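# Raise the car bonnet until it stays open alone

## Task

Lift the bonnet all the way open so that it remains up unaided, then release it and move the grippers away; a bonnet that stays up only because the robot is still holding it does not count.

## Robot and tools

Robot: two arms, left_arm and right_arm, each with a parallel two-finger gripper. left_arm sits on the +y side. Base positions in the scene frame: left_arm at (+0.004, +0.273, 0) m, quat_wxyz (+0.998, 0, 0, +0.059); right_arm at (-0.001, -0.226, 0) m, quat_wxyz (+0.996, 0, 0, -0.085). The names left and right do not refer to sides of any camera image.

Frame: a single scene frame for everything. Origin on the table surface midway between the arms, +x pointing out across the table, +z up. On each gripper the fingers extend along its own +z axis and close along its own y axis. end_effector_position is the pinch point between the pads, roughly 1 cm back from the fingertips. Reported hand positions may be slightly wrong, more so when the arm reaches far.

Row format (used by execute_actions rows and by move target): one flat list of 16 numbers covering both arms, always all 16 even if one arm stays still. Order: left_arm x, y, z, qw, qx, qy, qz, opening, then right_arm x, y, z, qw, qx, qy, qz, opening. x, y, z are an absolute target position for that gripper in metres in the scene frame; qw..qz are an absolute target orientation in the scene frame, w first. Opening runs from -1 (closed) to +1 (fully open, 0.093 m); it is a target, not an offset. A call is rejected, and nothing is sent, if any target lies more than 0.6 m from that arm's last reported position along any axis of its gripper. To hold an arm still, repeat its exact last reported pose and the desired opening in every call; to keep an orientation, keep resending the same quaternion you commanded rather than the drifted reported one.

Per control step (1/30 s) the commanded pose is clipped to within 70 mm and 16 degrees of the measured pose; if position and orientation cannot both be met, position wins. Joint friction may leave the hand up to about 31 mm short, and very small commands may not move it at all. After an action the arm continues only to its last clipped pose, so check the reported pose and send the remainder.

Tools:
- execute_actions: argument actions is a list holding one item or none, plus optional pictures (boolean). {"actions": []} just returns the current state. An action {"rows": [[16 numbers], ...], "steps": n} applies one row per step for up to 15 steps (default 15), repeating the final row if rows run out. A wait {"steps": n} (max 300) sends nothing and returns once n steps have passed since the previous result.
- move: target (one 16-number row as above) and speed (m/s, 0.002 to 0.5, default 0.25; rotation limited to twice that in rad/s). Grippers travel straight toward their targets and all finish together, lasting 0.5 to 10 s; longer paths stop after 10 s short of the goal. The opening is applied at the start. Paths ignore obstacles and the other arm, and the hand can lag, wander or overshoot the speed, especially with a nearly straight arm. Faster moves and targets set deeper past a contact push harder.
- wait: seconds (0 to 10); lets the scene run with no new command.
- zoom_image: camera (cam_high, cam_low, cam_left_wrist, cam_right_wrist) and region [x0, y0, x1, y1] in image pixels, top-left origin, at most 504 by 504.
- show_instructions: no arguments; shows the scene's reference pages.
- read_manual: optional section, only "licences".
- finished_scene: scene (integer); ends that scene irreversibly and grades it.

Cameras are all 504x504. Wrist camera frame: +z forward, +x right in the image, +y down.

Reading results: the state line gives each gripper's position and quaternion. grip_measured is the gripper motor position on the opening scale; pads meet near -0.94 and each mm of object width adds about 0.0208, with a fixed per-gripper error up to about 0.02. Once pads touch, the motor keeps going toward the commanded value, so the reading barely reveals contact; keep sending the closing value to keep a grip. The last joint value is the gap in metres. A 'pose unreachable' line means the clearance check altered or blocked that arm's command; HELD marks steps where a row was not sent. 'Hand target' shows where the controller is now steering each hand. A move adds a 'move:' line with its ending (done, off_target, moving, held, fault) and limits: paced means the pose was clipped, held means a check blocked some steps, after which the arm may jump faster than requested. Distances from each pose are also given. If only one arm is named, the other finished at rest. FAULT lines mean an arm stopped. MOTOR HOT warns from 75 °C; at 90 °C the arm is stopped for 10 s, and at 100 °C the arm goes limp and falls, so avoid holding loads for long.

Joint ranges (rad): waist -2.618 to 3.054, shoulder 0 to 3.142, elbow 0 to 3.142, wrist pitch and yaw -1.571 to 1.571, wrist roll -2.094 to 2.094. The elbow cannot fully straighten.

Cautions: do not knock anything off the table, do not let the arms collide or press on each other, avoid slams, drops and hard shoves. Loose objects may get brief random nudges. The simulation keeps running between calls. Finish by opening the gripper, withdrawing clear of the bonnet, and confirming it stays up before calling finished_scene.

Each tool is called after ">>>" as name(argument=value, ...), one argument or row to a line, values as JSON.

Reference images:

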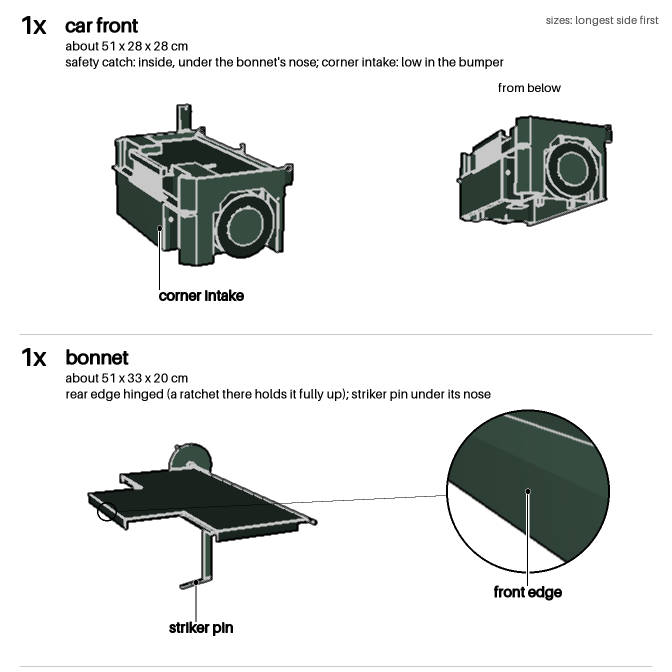

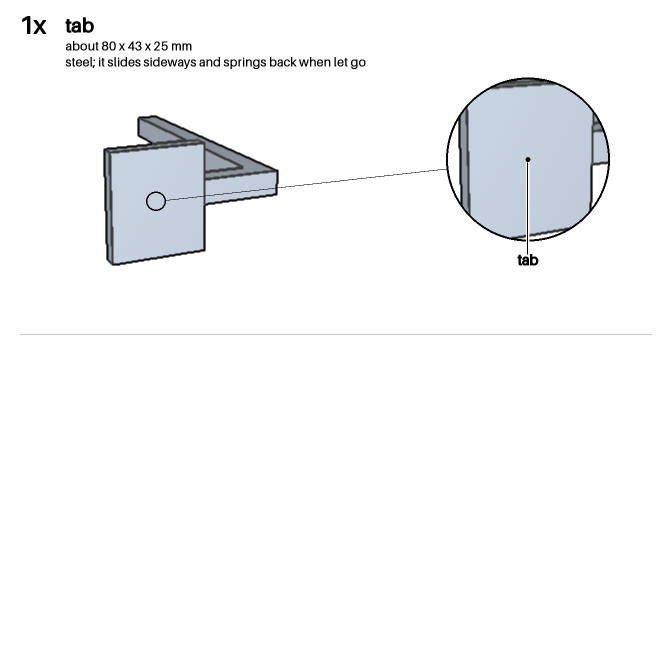

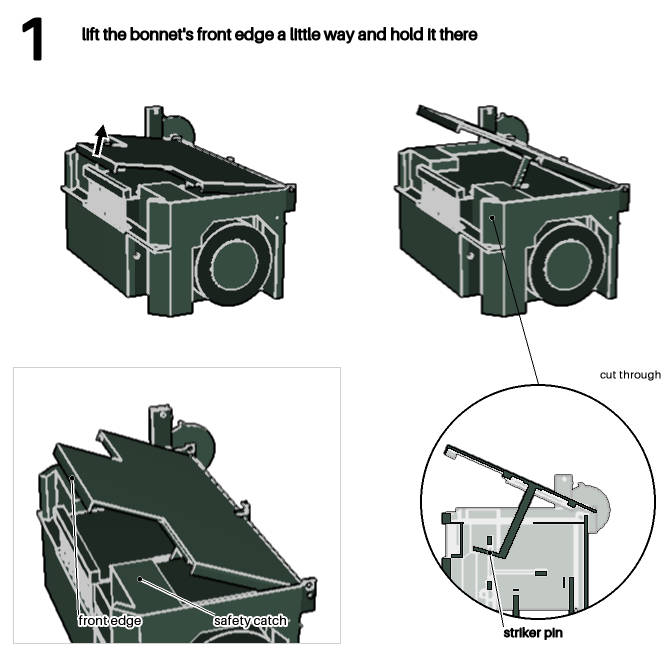

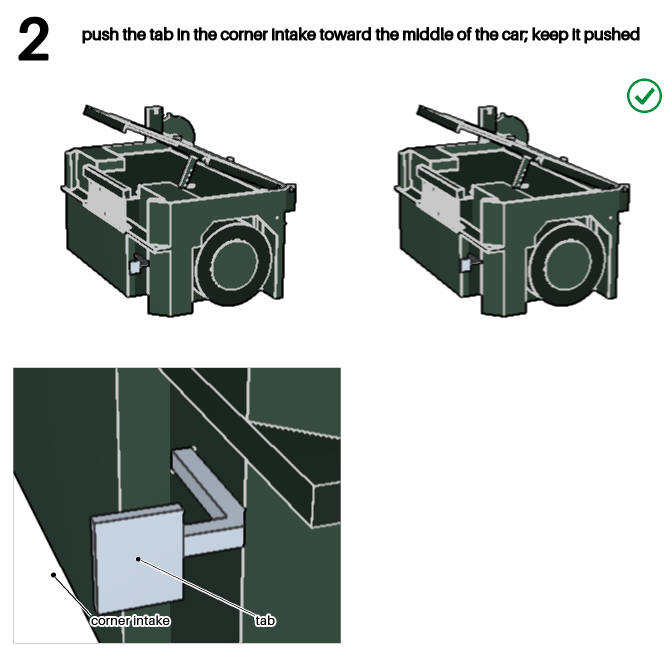

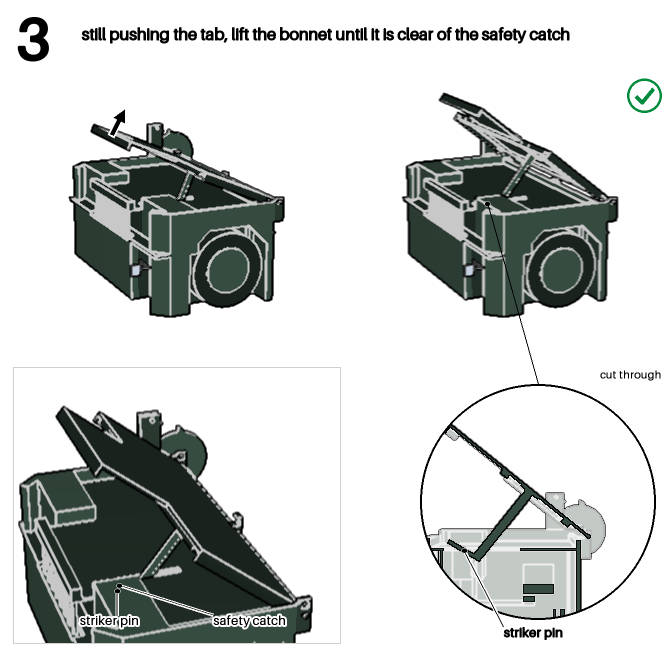

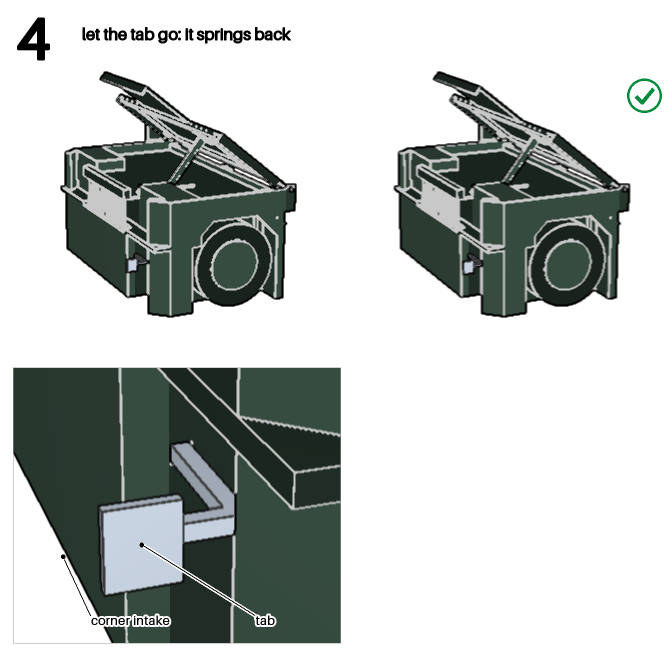

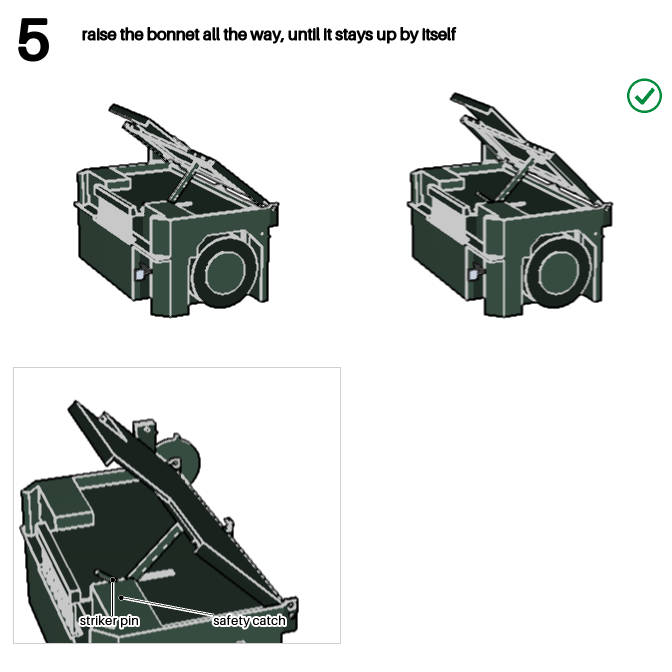

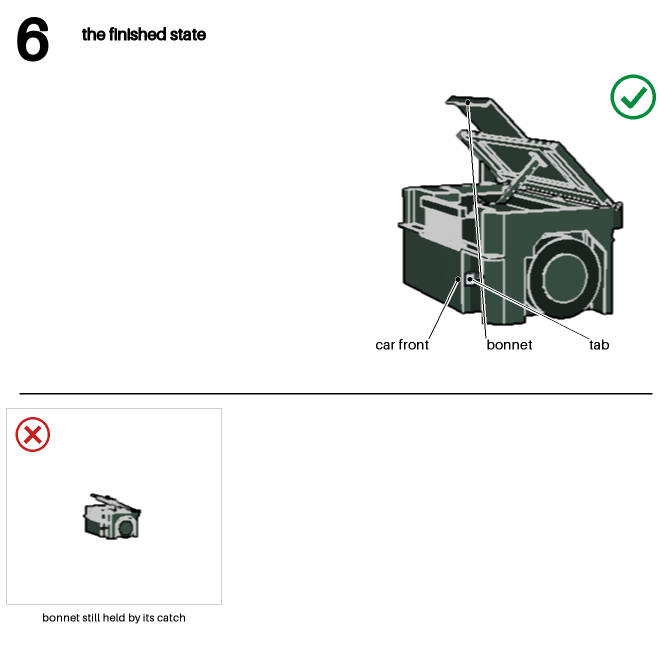

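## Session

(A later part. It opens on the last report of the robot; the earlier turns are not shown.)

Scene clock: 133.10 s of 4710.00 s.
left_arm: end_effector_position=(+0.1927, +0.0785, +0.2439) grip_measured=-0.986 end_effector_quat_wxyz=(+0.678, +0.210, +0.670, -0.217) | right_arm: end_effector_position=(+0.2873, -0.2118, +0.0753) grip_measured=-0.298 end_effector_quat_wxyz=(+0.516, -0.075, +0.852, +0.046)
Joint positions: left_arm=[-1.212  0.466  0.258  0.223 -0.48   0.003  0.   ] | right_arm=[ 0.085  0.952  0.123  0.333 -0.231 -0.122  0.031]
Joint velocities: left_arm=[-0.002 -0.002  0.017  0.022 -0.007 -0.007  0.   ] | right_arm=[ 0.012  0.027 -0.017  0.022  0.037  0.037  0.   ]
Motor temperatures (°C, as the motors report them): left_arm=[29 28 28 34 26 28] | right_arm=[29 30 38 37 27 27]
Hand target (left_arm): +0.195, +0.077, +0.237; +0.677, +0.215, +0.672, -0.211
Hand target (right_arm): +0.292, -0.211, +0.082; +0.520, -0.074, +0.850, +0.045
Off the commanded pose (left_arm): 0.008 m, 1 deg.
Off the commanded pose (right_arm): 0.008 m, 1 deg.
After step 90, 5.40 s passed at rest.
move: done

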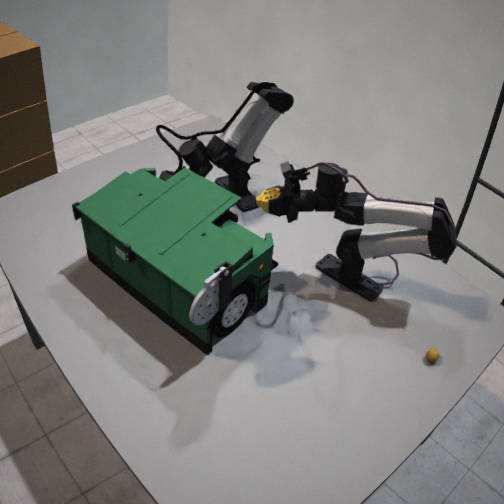

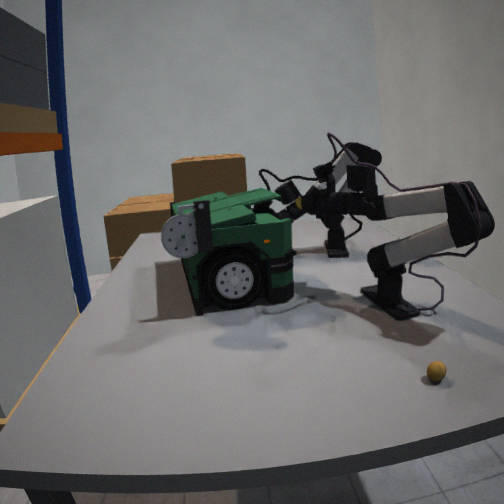

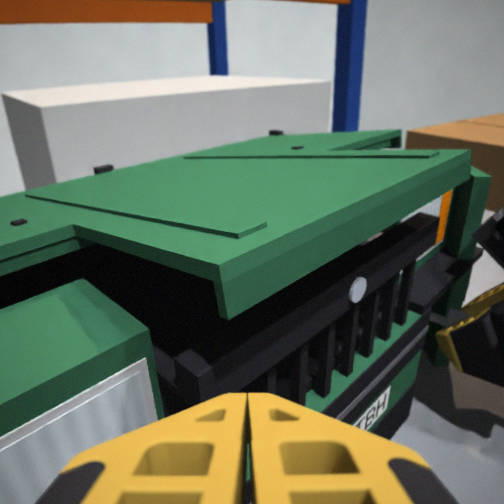

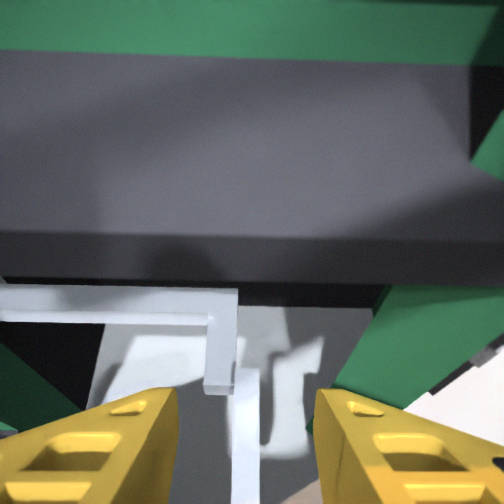

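>>> move(
  target=[0.17,0.075,0.292,0.326,-0.326,0.627,-0.627,1,0.292,-0.211,0.082,0.52,-0.074,0.85,0.045,-0.3],
  speed=0.3,
)

>>> move(
  target=[0.205,0.05,0.29,0.326,-0.326,0.627,-0.627,1,0.292,-0.211,0.082,0.52,-0.074,0.85,0.045,-0.3],
  speed=0.06,
)

Scene clock: 155.93 s of 4710.00 s.
left_arm: end_effector_position=(+0.1710, +0.0761, +0.2811) grip_measured=+1.000 end_effector_quat_wxyz=(+0.329, -0.324, +0.635, -0.619) | right_arm: end_effector_position=(+0.2873, -0.2118, +0.0753) grip_measured=-0.298 end_effector_quat_wxyz=(+0.516, -0.075, +0.852, +0.046)
Joint positions: left_arm=[-1.411  0.466  0.439  0.005 -0.681 -1.569  0.093] | right_arm=[ 0.085  0.952  0.123  0.333 -0.231 -0.122  0.031]
Joint velocities: left_arm=[-0.007  0.002 -0.007  0.037 -0.022  0.007  0.   ] | right_arm=[-0.022 -0.002 -0.007  0.007  0.022 -0.007 -0.001]
Motor temperatures (°C, as the motors report them): left_arm=[29 28 30 37 26 28] | right_arm=[29 29 40 38 27 27]
Hand target (left_arm): +0.170, +0.076, +0.291; +0.325, -0.328, +0.627, -0.627
Hand target (right_arm): +0.292, -0.211, +0.082; +0.520, -0.074, +0.850, +0.045
Off the commanded pose (left_arm): 0.011 m, 1 deg.
Off the commanded pose (right_arm): 0.008 m, 1 deg.
After step 90, 16.63 s passed at rest.
move: off_target (left_arm)

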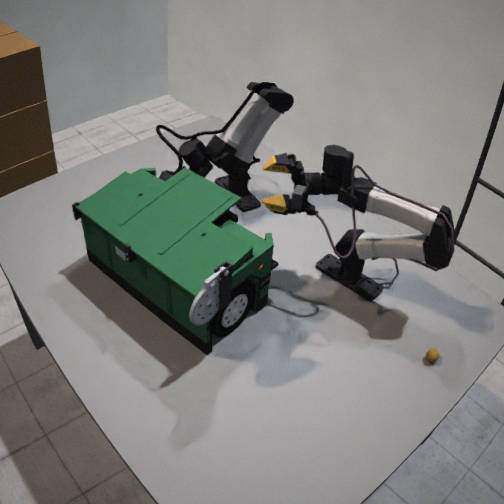

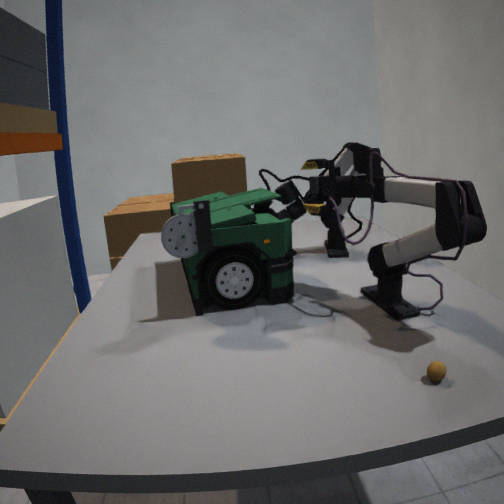

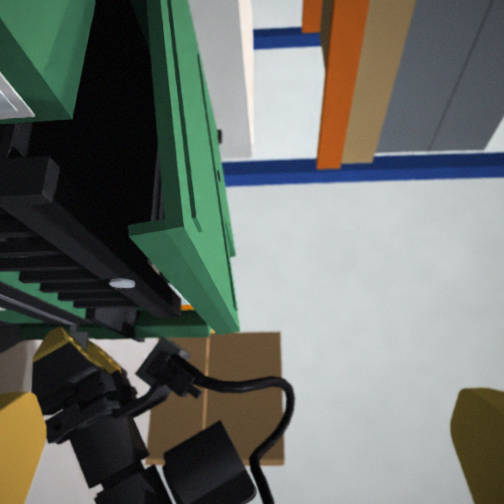

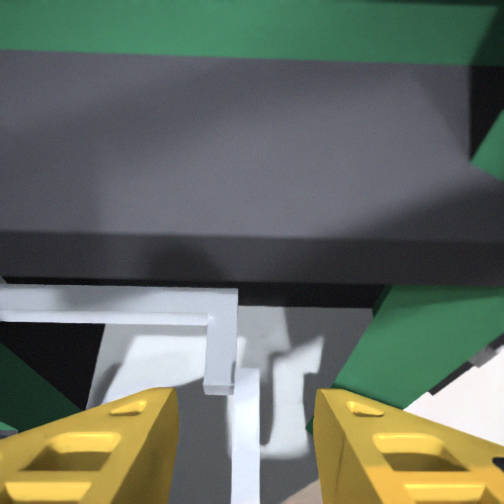

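Scene clock: 157.17 s of 4710.00 s.
left_arm: end_effector_position=(+0.2019, +0.0518, +0.2775) grip_measured=+1.000 end_effector_quat_wxyz=(+0.327, -0.325, +0.638, -0.617) | right_arm: end_effector_position=(+0.2873, -0.2118, +0.0753) grip_measured=-0.298 end_effector_quat_wxyz=(+0.516, -0.075, +0.852, +0.046)
Joint positions: left_arm=[-1.242  0.665  0.454  0.182 -0.511 -1.569  0.093] | right_arm=[ 0.085  0.952  0.123  0.333 -0.231 -0.122  0.031]
Joint velocities: left_arm=[ 0.002 -0.022 -0.002 -0.022  0.022 -0.022  0.   ] | right_arm=[-0.007 -0.012 -0.007  0.022 -0.022  0.007  0.   ]
Motor temperatures (°C, as the motors report them): left_arm=[29 28 30 37 26 28] | right_arm=[29 29 40 38 27 27]
Hand target (left_arm): +0.205, +0.050, +0.290; +0.328, -0.325, +0.627, -0.628
Hand target (right_arm): +0.292, -0.211, +0.082; +0.520, -0.074, +0.850, +0.045
Off the commanded pose (left_arm): 0.013 m, 2 deg.
Off the commanded pose (right_arm): 0.008 m, 1 deg.
move: off_target (left_arm)

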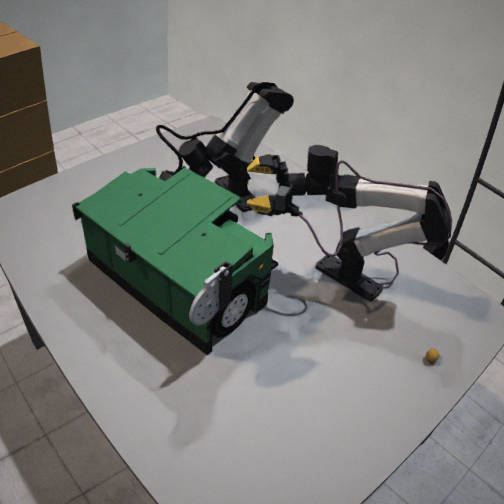

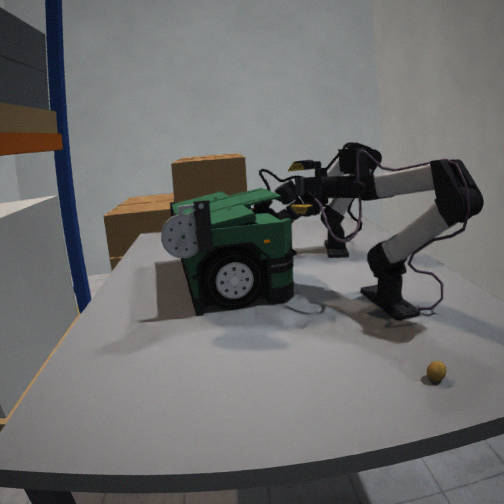

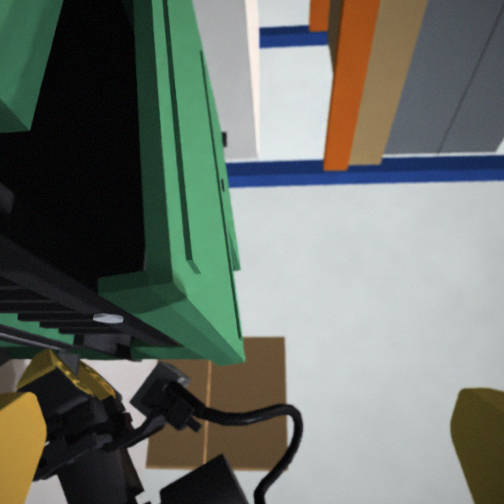

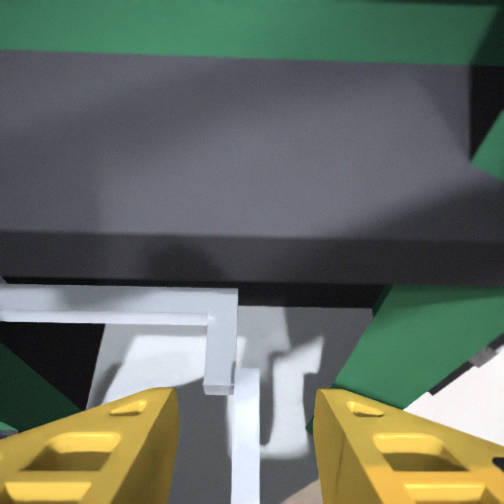

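>>> move(
  target=[0.205,0.05,0.305,0.326,-0.326,0.627,-0.627,1,0.292,-0.211,0.082,0.52,-0.074,0.85,0.045,-0.3],
  speed=0.04,
)

Scene clock: 162.50 s of 4710.00 s.
left_arm: end_effector_position=(+0.2013, +0.0521, +0.2989) grip_measured=+1.000 end_effector_quat_wxyz=(+0.326, -0.324, +0.629, -0.627) | right_arm: end_effector_position=(+0.2873, -0.2118, +0.0753) grip_measured=-0.298 end_effector_quat_wxyz=(+0.516, -0.075, +0.852, +0.046)
Joint positions: left_arm=[-1.242  0.665  0.516  0.146 -0.508 -1.569  0.093] | right_arm=[ 0.085  0.952  0.123  0.333 -0.231 -0.122  0.031]
Joint velocities: left_arm=[-0.012 -0.007 -0.012 -0.051  0.037 -0.022  0.   ] | right_arm=[-0.007 -0.027 -0.002  0.037 -0.037 -0.022  0.   ]
Motor temperatures (°C, as the motors report them): left_arm=[29 28 31 37 26 28] | right_arm=[29 29 40 38 27 27]
Hand target (left_arm): +0.205, +0.051, +0.305; +0.326, -0.326, +0.627, -0.628
Hand target (right_arm): +0.292, -0.211, +0.082; +0.520, -0.074, +0.850, +0.045
Off the commanded pose (left_arm): 0.007 m, 0 deg.
Off the commanded pose (right_arm): 0.008 m, 1 deg.
After step 90, 1.40 s passed at rest.
move: done

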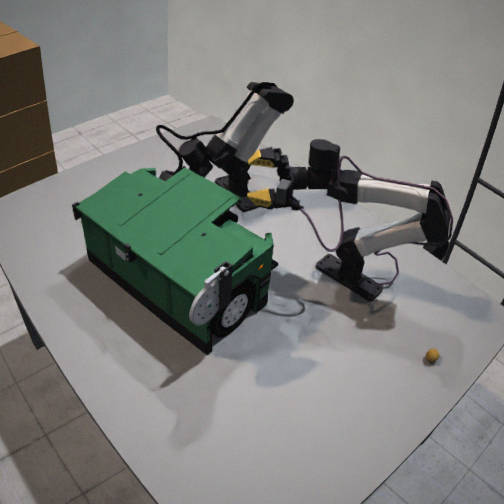

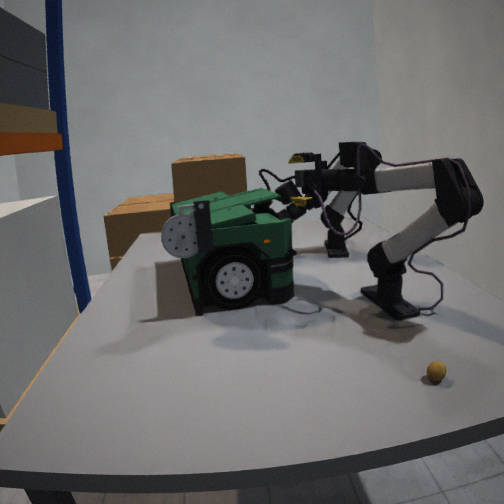

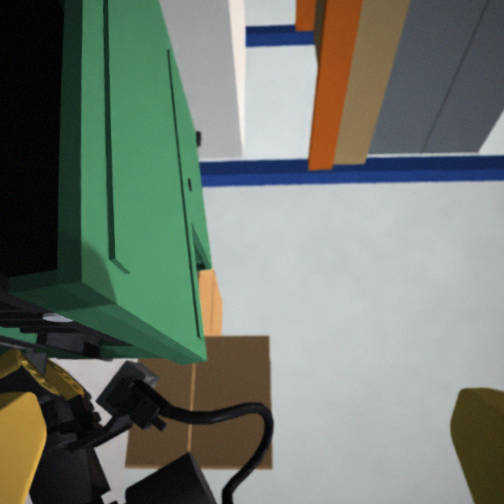

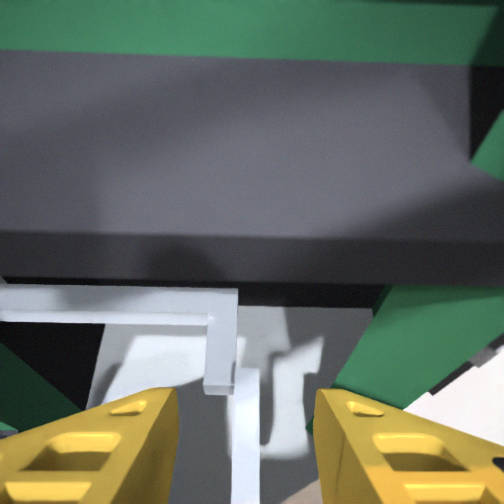

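>>> move(
  target=[0.212,0.045,0.296,0.326,-0.326,0.627,-0.627,1,0.292,-0.211,0.082,0.52,-0.074,0.85,0.045,-0.3],
  speed=0.03,
)

Scene clock: 167.57 s of 4710.00 s.
left_arm: end_effector_position=(+0.2091, +0.0465, +0.2962) grip_measured=+1.000 end_effector_quat_wxyz=(+0.326, -0.325, +0.630, -0.626) | right_arm: end_effector_position=(+0.2873, -0.2118, +0.0753) grip_measured=-0.298 end_effector_quat_wxyz=(+0.516, -0.075, +0.852, +0.046)
Joint positions: left_arm=[-1.213  0.712  0.516  0.191 -0.481 -1.569  0.093] | right_arm=[ 0.085  0.952  0.123  0.333 -0.231 -0.122  0.031]
Joint velocities: left_arm=[ 0.002 -0.012  0.007  0.081  0.051 -0.022  0.   ] | right_arm=[ 0.002 -0.007  0.002  0.022 -0.007 -0.037  0.   ]
Motor temperatures (°C, as the motors report them): left_arm=[29 28 32 38 26 28] | right_arm=[29 29 41 38 27 27]
Hand target (left_arm): +0.212, +0.045, +0.296; +0.326, -0.326, +0.628, -0.627
Hand target (right_arm): +0.292, -0.211, +0.082; +0.520, -0.074, +0.850, +0.045
Off the commanded pose (left_arm): 0.003 m, 0 deg.
Off the commanded pose (right_arm): 0.008 m, 1 deg.
After step 90, 1.20 s passed at rest.
move: done

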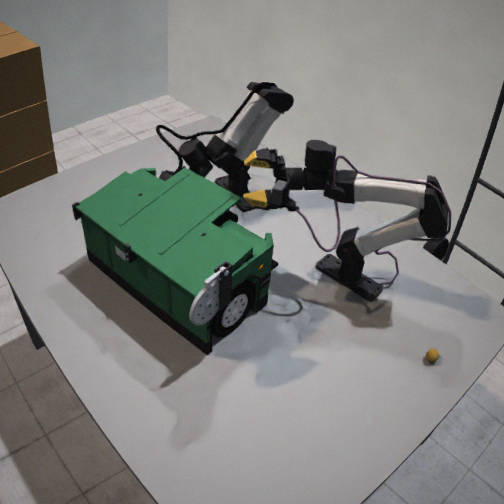

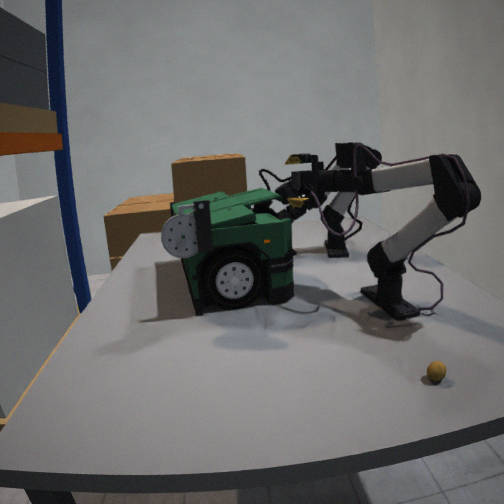

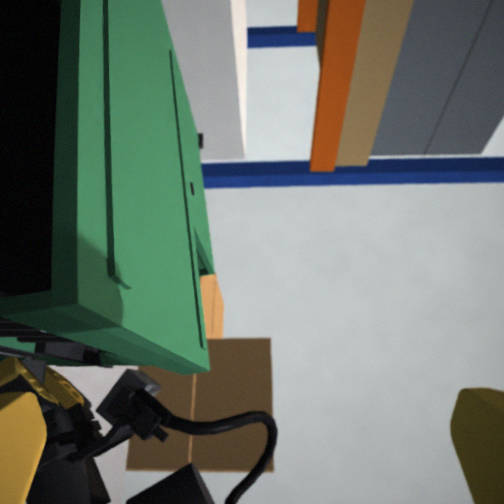

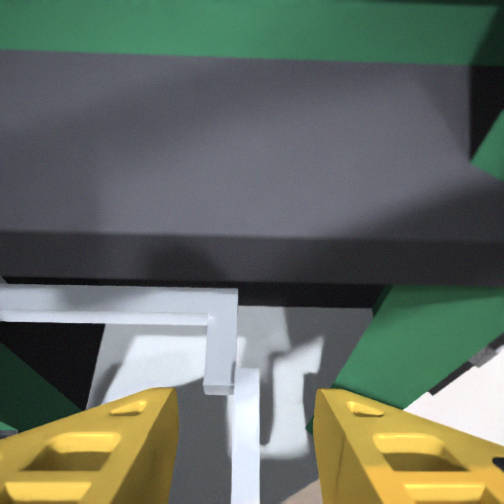

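>>> move(
  target=[0.213,0.044,0.289,0.326,-0.326,0.627,-0.627,1,0.292,-0.211,0.082,0.52,-0.074,0.85,0.045,-0.3],
  speed=0.02,
)

>>> zoom_image(
  camera="cam_low",
  region=[230, 150, 350, 240],
)

Scene clock: 172.47 s of 4710.00 s.
left_arm: end_effector_position=(+0.2088, +0.0461, +0.3028) grip_measured=+1.000 end_effector_quat_wxyz=(+0.325, -0.324, +0.619, -0.637) | right_arm: end_effector_position=(+0.2873, -0.2118, +0.0753) grip_measured=-0.298 end_effector_quat_wxyz=(+0.516, -0.075, +0.852, +0.046)
Joint positions: left_arm=[-1.213  0.712  0.516  0.221 -0.478 -1.569  0.093] | right_arm=[ 0.085  0.952  0.123  0.333 -0.231 -0.122  0.031]
Joint velocities: left_arm=[ 0.007 -0.002 -0.007 -0.022  0.066  0.037  0.   ] | right_arm=[-0.002 -0.002 -0.012  0.022  0.037  0.007 -0.001]
Motor temperatures (°C, as the motors report them): left_arm=[29 28 33 38 26 28] | right_arm=[29 29 41 38 27 27]
Hand target (left_arm): +0.213, +0.044, +0.289; +0.326, -0.326, +0.627, -0.627
Hand target (right_arm): +0.292, -0.211, +0.082; +0.520, -0.074, +0.850, +0.045
Off the commanded pose (left_arm): 0.015 m, 1 deg.
Off the commanded pose (right_arm): 0.008 m, 1 deg.
After step 90, 1.13 s passed at rest.
move: off_target (left_arm)

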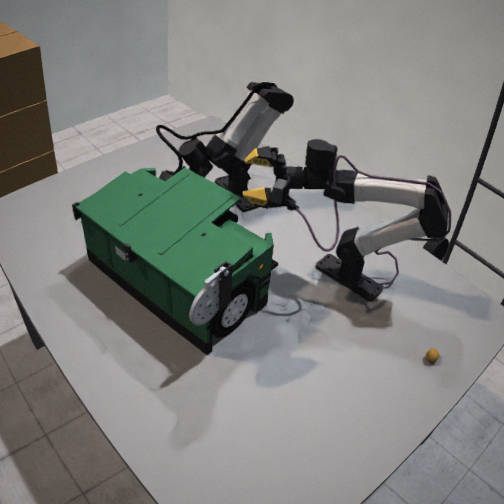

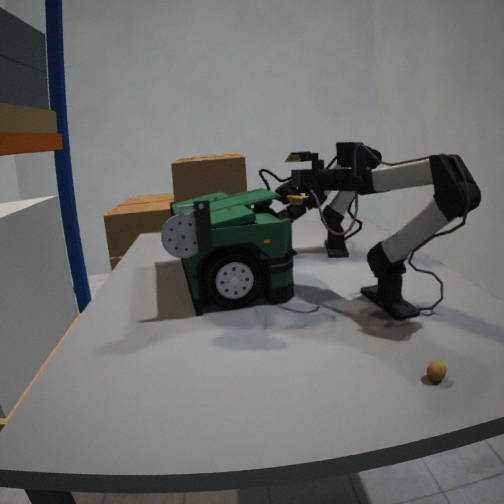

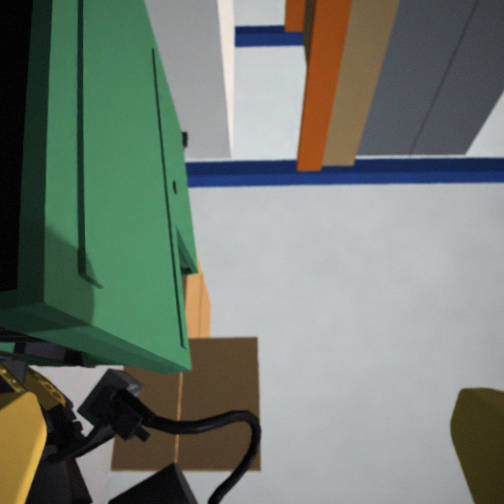

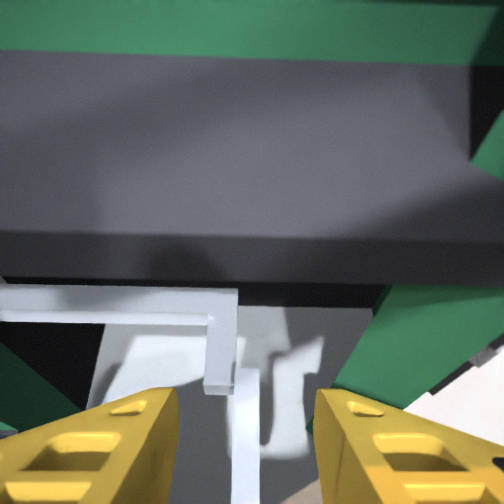

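Region (230, 150, 350, 240) of cam_low's 504x504 image, scaled by 4.200, with more detail than that image has; it fills the top 378 rows of this view, and the rest is white.

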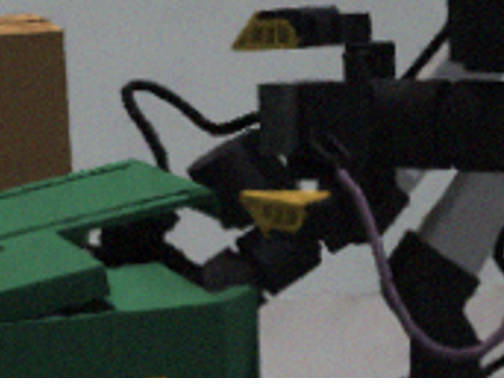

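>>> move(
  target=[0.21,0.046,0.272,0.326,-0.326,0.627,-0.627,1,0.292,-0.211,0.082,0.52,-0.074,0.85,0.045,-0.3],
  speed=0.04,
)

>>> move(
  target=[0.21,0.046,0.295,0.326,-0.326,0.627,-0.627,1,0.292,-0.211,0.082,0.52,-0.074,0.85,0.045,-0.3],
  speed=0.03,
)

Scene clock: 177.77 s of 4710.00 s.
left_arm: end_effector_position=(+0.2089, +0.0460, +0.2761) grip_measured=+1.000 end_effector_quat_wxyz=(+0.325, -0.324, +0.629, -0.627) | right_arm: end_effector_position=(+0.2873, -0.2118, +0.0753) grip_measured=-0.298 end_effector_quat_wxyz=(+0.516, -0.075, +0.852, +0.046)
Joint positions: left_arm=[-1.213  0.712  0.435  0.275 -0.478 -1.569  0.093] | right_arm=[ 0.085  0.952  0.123  0.333 -0.231 -0.122  0.031]
Joint velocities: left_arm=[-0.012  0.012 -0.012  0.037 -0.051 -0.037  0.   ] | right_arm=[-0.002  0.002 -0.002  0.081  0.007 -0.037  0.   ]
Motor temperatures (°C, as the motors report them): left_arm=[29 28 32 38 26 28] | right_arm=[29 29 41 39 27 27]
Hand target (left_arm): +0.210, +0.046, +0.272; +0.326, -0.326, +0.628, -0.627
Hand target (right_arm): +0.292, -0.211, +0.082; +0.520, -0.074, +0.850, +0.045
Off the commanded pose (left_arm): 0.004 m, 0 deg.
Off the commanded pose (right_arm): 0.008 m, 1 deg.
After step 90, 1.30 s passed at rest.
move: done

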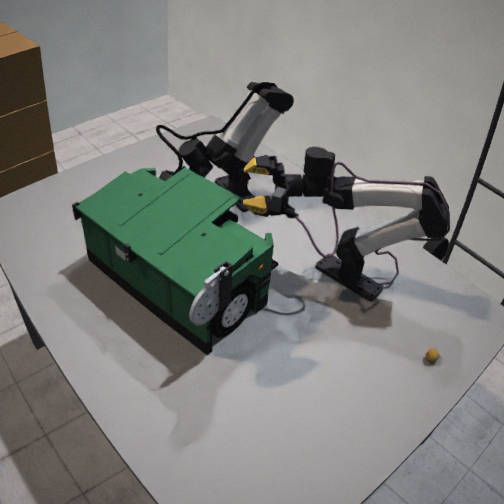

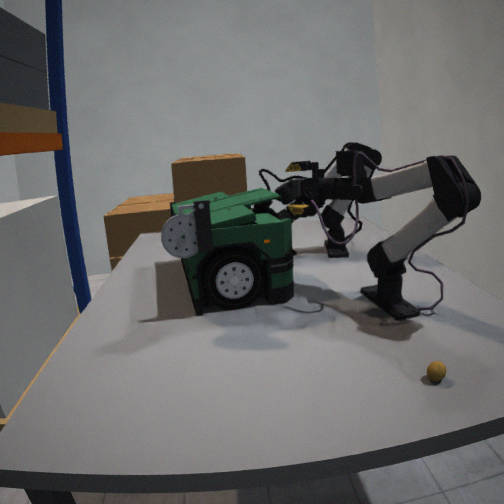

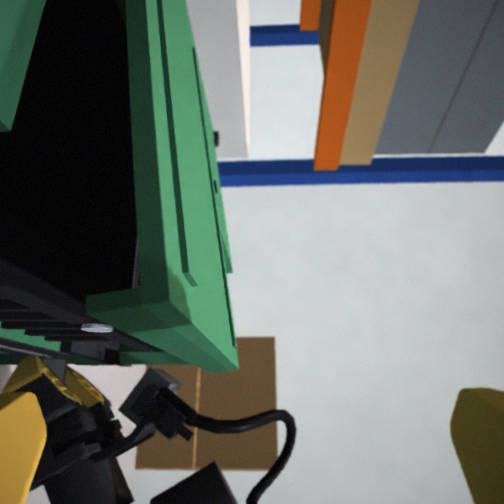

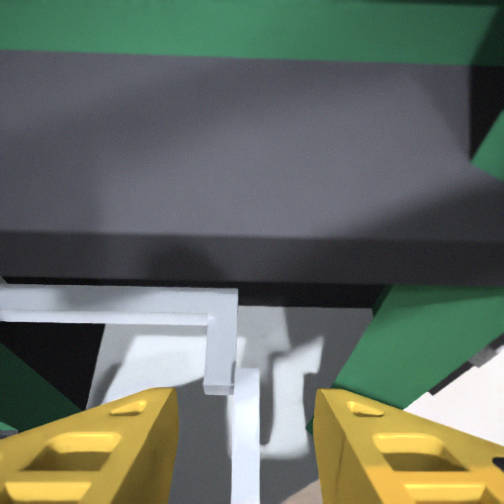

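Scene clock: 178.63 s of 4710.00 s.
left_arm: end_effector_position=(+0.2089, +0.0459, +0.2843) grip_measured=+1.000 end_effector_quat_wxyz=(+0.325, -0.324, +0.635, -0.621) | right_arm: end_effector_position=(+0.2873, -0.2118, +0.0753) grip_measured=-0.298 end_effector_quat_wxyz=(+0.516, -0.075, +0.852, +0.046)
Joint positions: left_arm=[-1.213  0.712  0.482  0.211 -0.478 -1.569  0.093] | right_arm=[ 0.085  0.952  0.123  0.333 -0.231 -0.122  0.031]
Joint velocities: left_arm=[ 0.002 -0.012  0.017 -0.051  0.037  0.051  0.   ] | right_arm=[ 0.002  0.022 -0.007  0.022 -0.007 -0.037 -0.   ]
Motor temperatures (°C, as the motors report them): left_arm=[29 28 33 38 26 28] | right_arm=[29 29 41 39 27 27]
Hand target (left_arm): +0.210, +0.046, +0.295; +0.326, -0.326, +0.627, -0.627
Hand target (right_arm): +0.292, -0.211, +0.082; +0.520, -0.074, +0.850, +0.045
Off the commanded pose (left_arm): 0.011 m, 1 deg.
Off the commanded pose (right_arm): 0.008 m, 1 deg.
move: off_target (left_arm)

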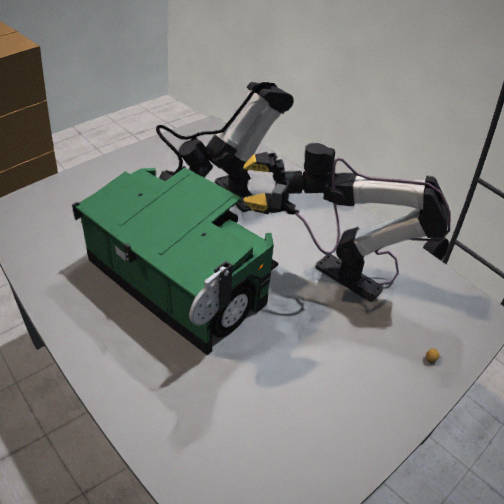

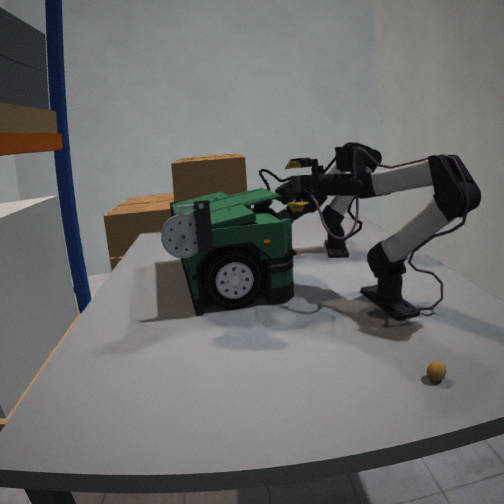

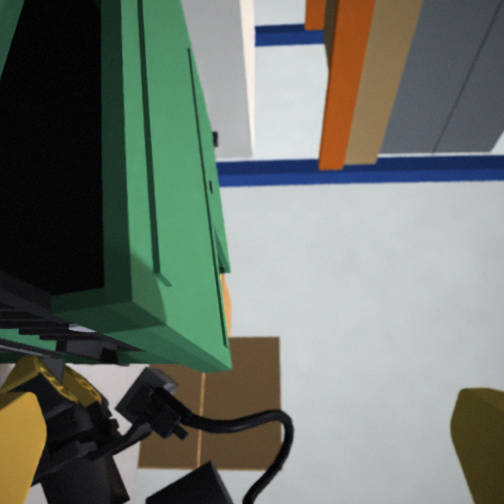

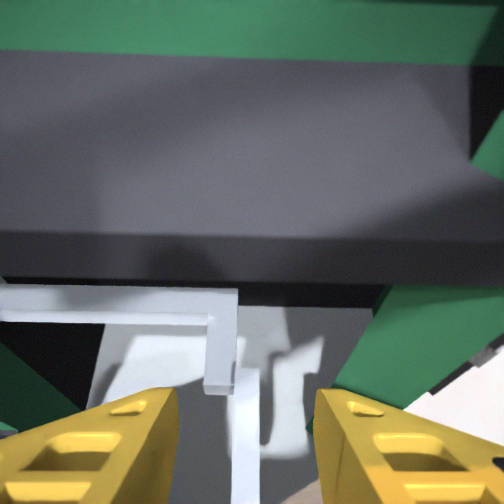

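>>> move(
  target=[0.238,0.026,0.295,0.326,-0.326,0.627,-0.627,0.6,0.292,-0.211,0.082,0.52,-0.074,0.85,0.045,-0.3],
  speed=0.02,
)

>>> zoom_image(
  camera="cam_low",
  region=[230, 150, 350, 240],
)

Scene clock: 185.53 s of 4710.00 s.
left_arm: end_effector_position=(+0.2339, +0.0284, +0.2790) grip_measured=+0.601 end_effector_quat_wxyz=(+0.325, -0.326, +0.643, -0.612) | right_arm: end_effector_position=(+0.2873, -0.2118, +0.0753) grip_measured=-0.298 end_effector_quat_wxyz=(+0.516, -0.075, +0.852, +0.046)
Joint positions: left_arm=[-1.135  0.869  0.524  0.302 -0.403 -1.569  0.074] | right_arm=[ 0.085  0.952  0.123  0.333 -0.231 -0.122  0.031]
Joint velocities: left_arm=[-0.017 -0.002 -0.007 -0.022 -0.007 -0.037 -0.   ] | right_arm=[-0.002 -0.027  0.002  0.007  0.007 -0.037  0.001]
Motor temperatures (°C, as the motors report them): left_arm=[29 28 34 39 26 28] | right_arm=[29 29 41 39 27 27]
Hand target (left_arm): +0.237, +0.026, +0.295; +0.327, -0.325, +0.627, -0.627
Hand target (right_arm): +0.292, -0.211, +0.082; +0.520, -0.074, +0.850, +0.045
Off the commanded pose (left_arm): 0.017 m, 2 deg.
Off the commanded pose (right_arm): 0.008 m, 1 deg.
After step 90, 1.80 s passed at rest.
move: off_target (left_arm)

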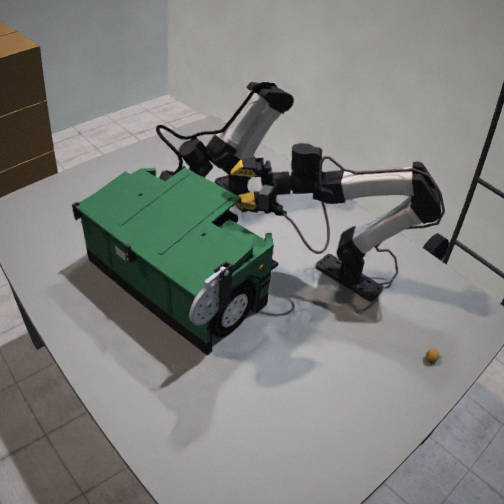

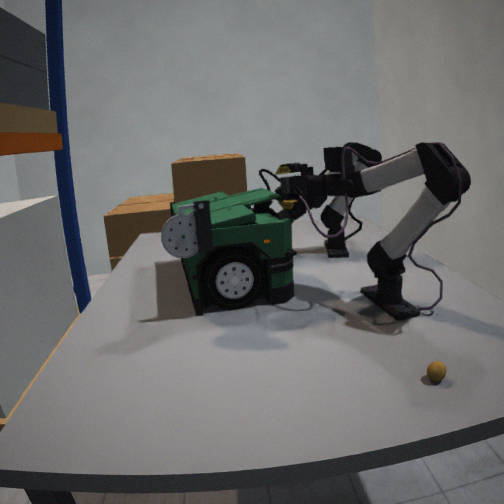

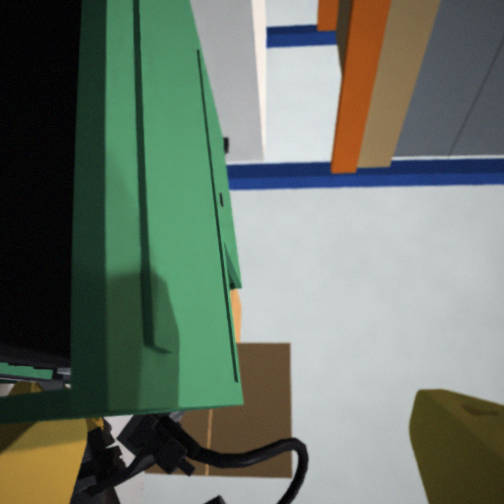

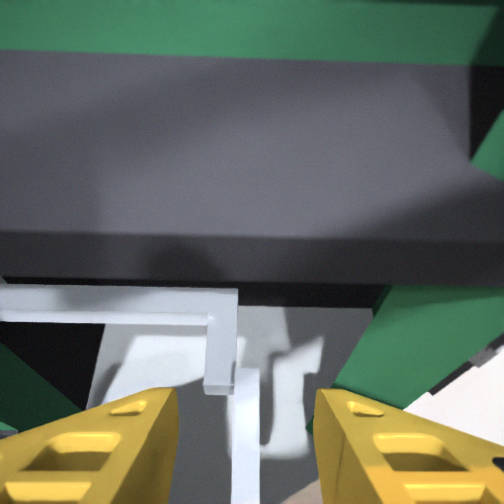

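Region (230, 150, 350, 240) of cam_low's 504x504 image, scaled by 4.200, with more detail than that image has; it fills the top 378 rows of this view, and the rest is white.

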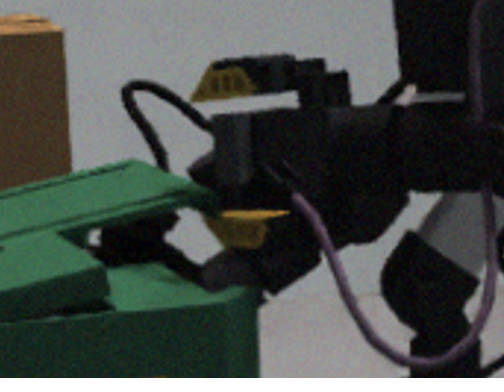

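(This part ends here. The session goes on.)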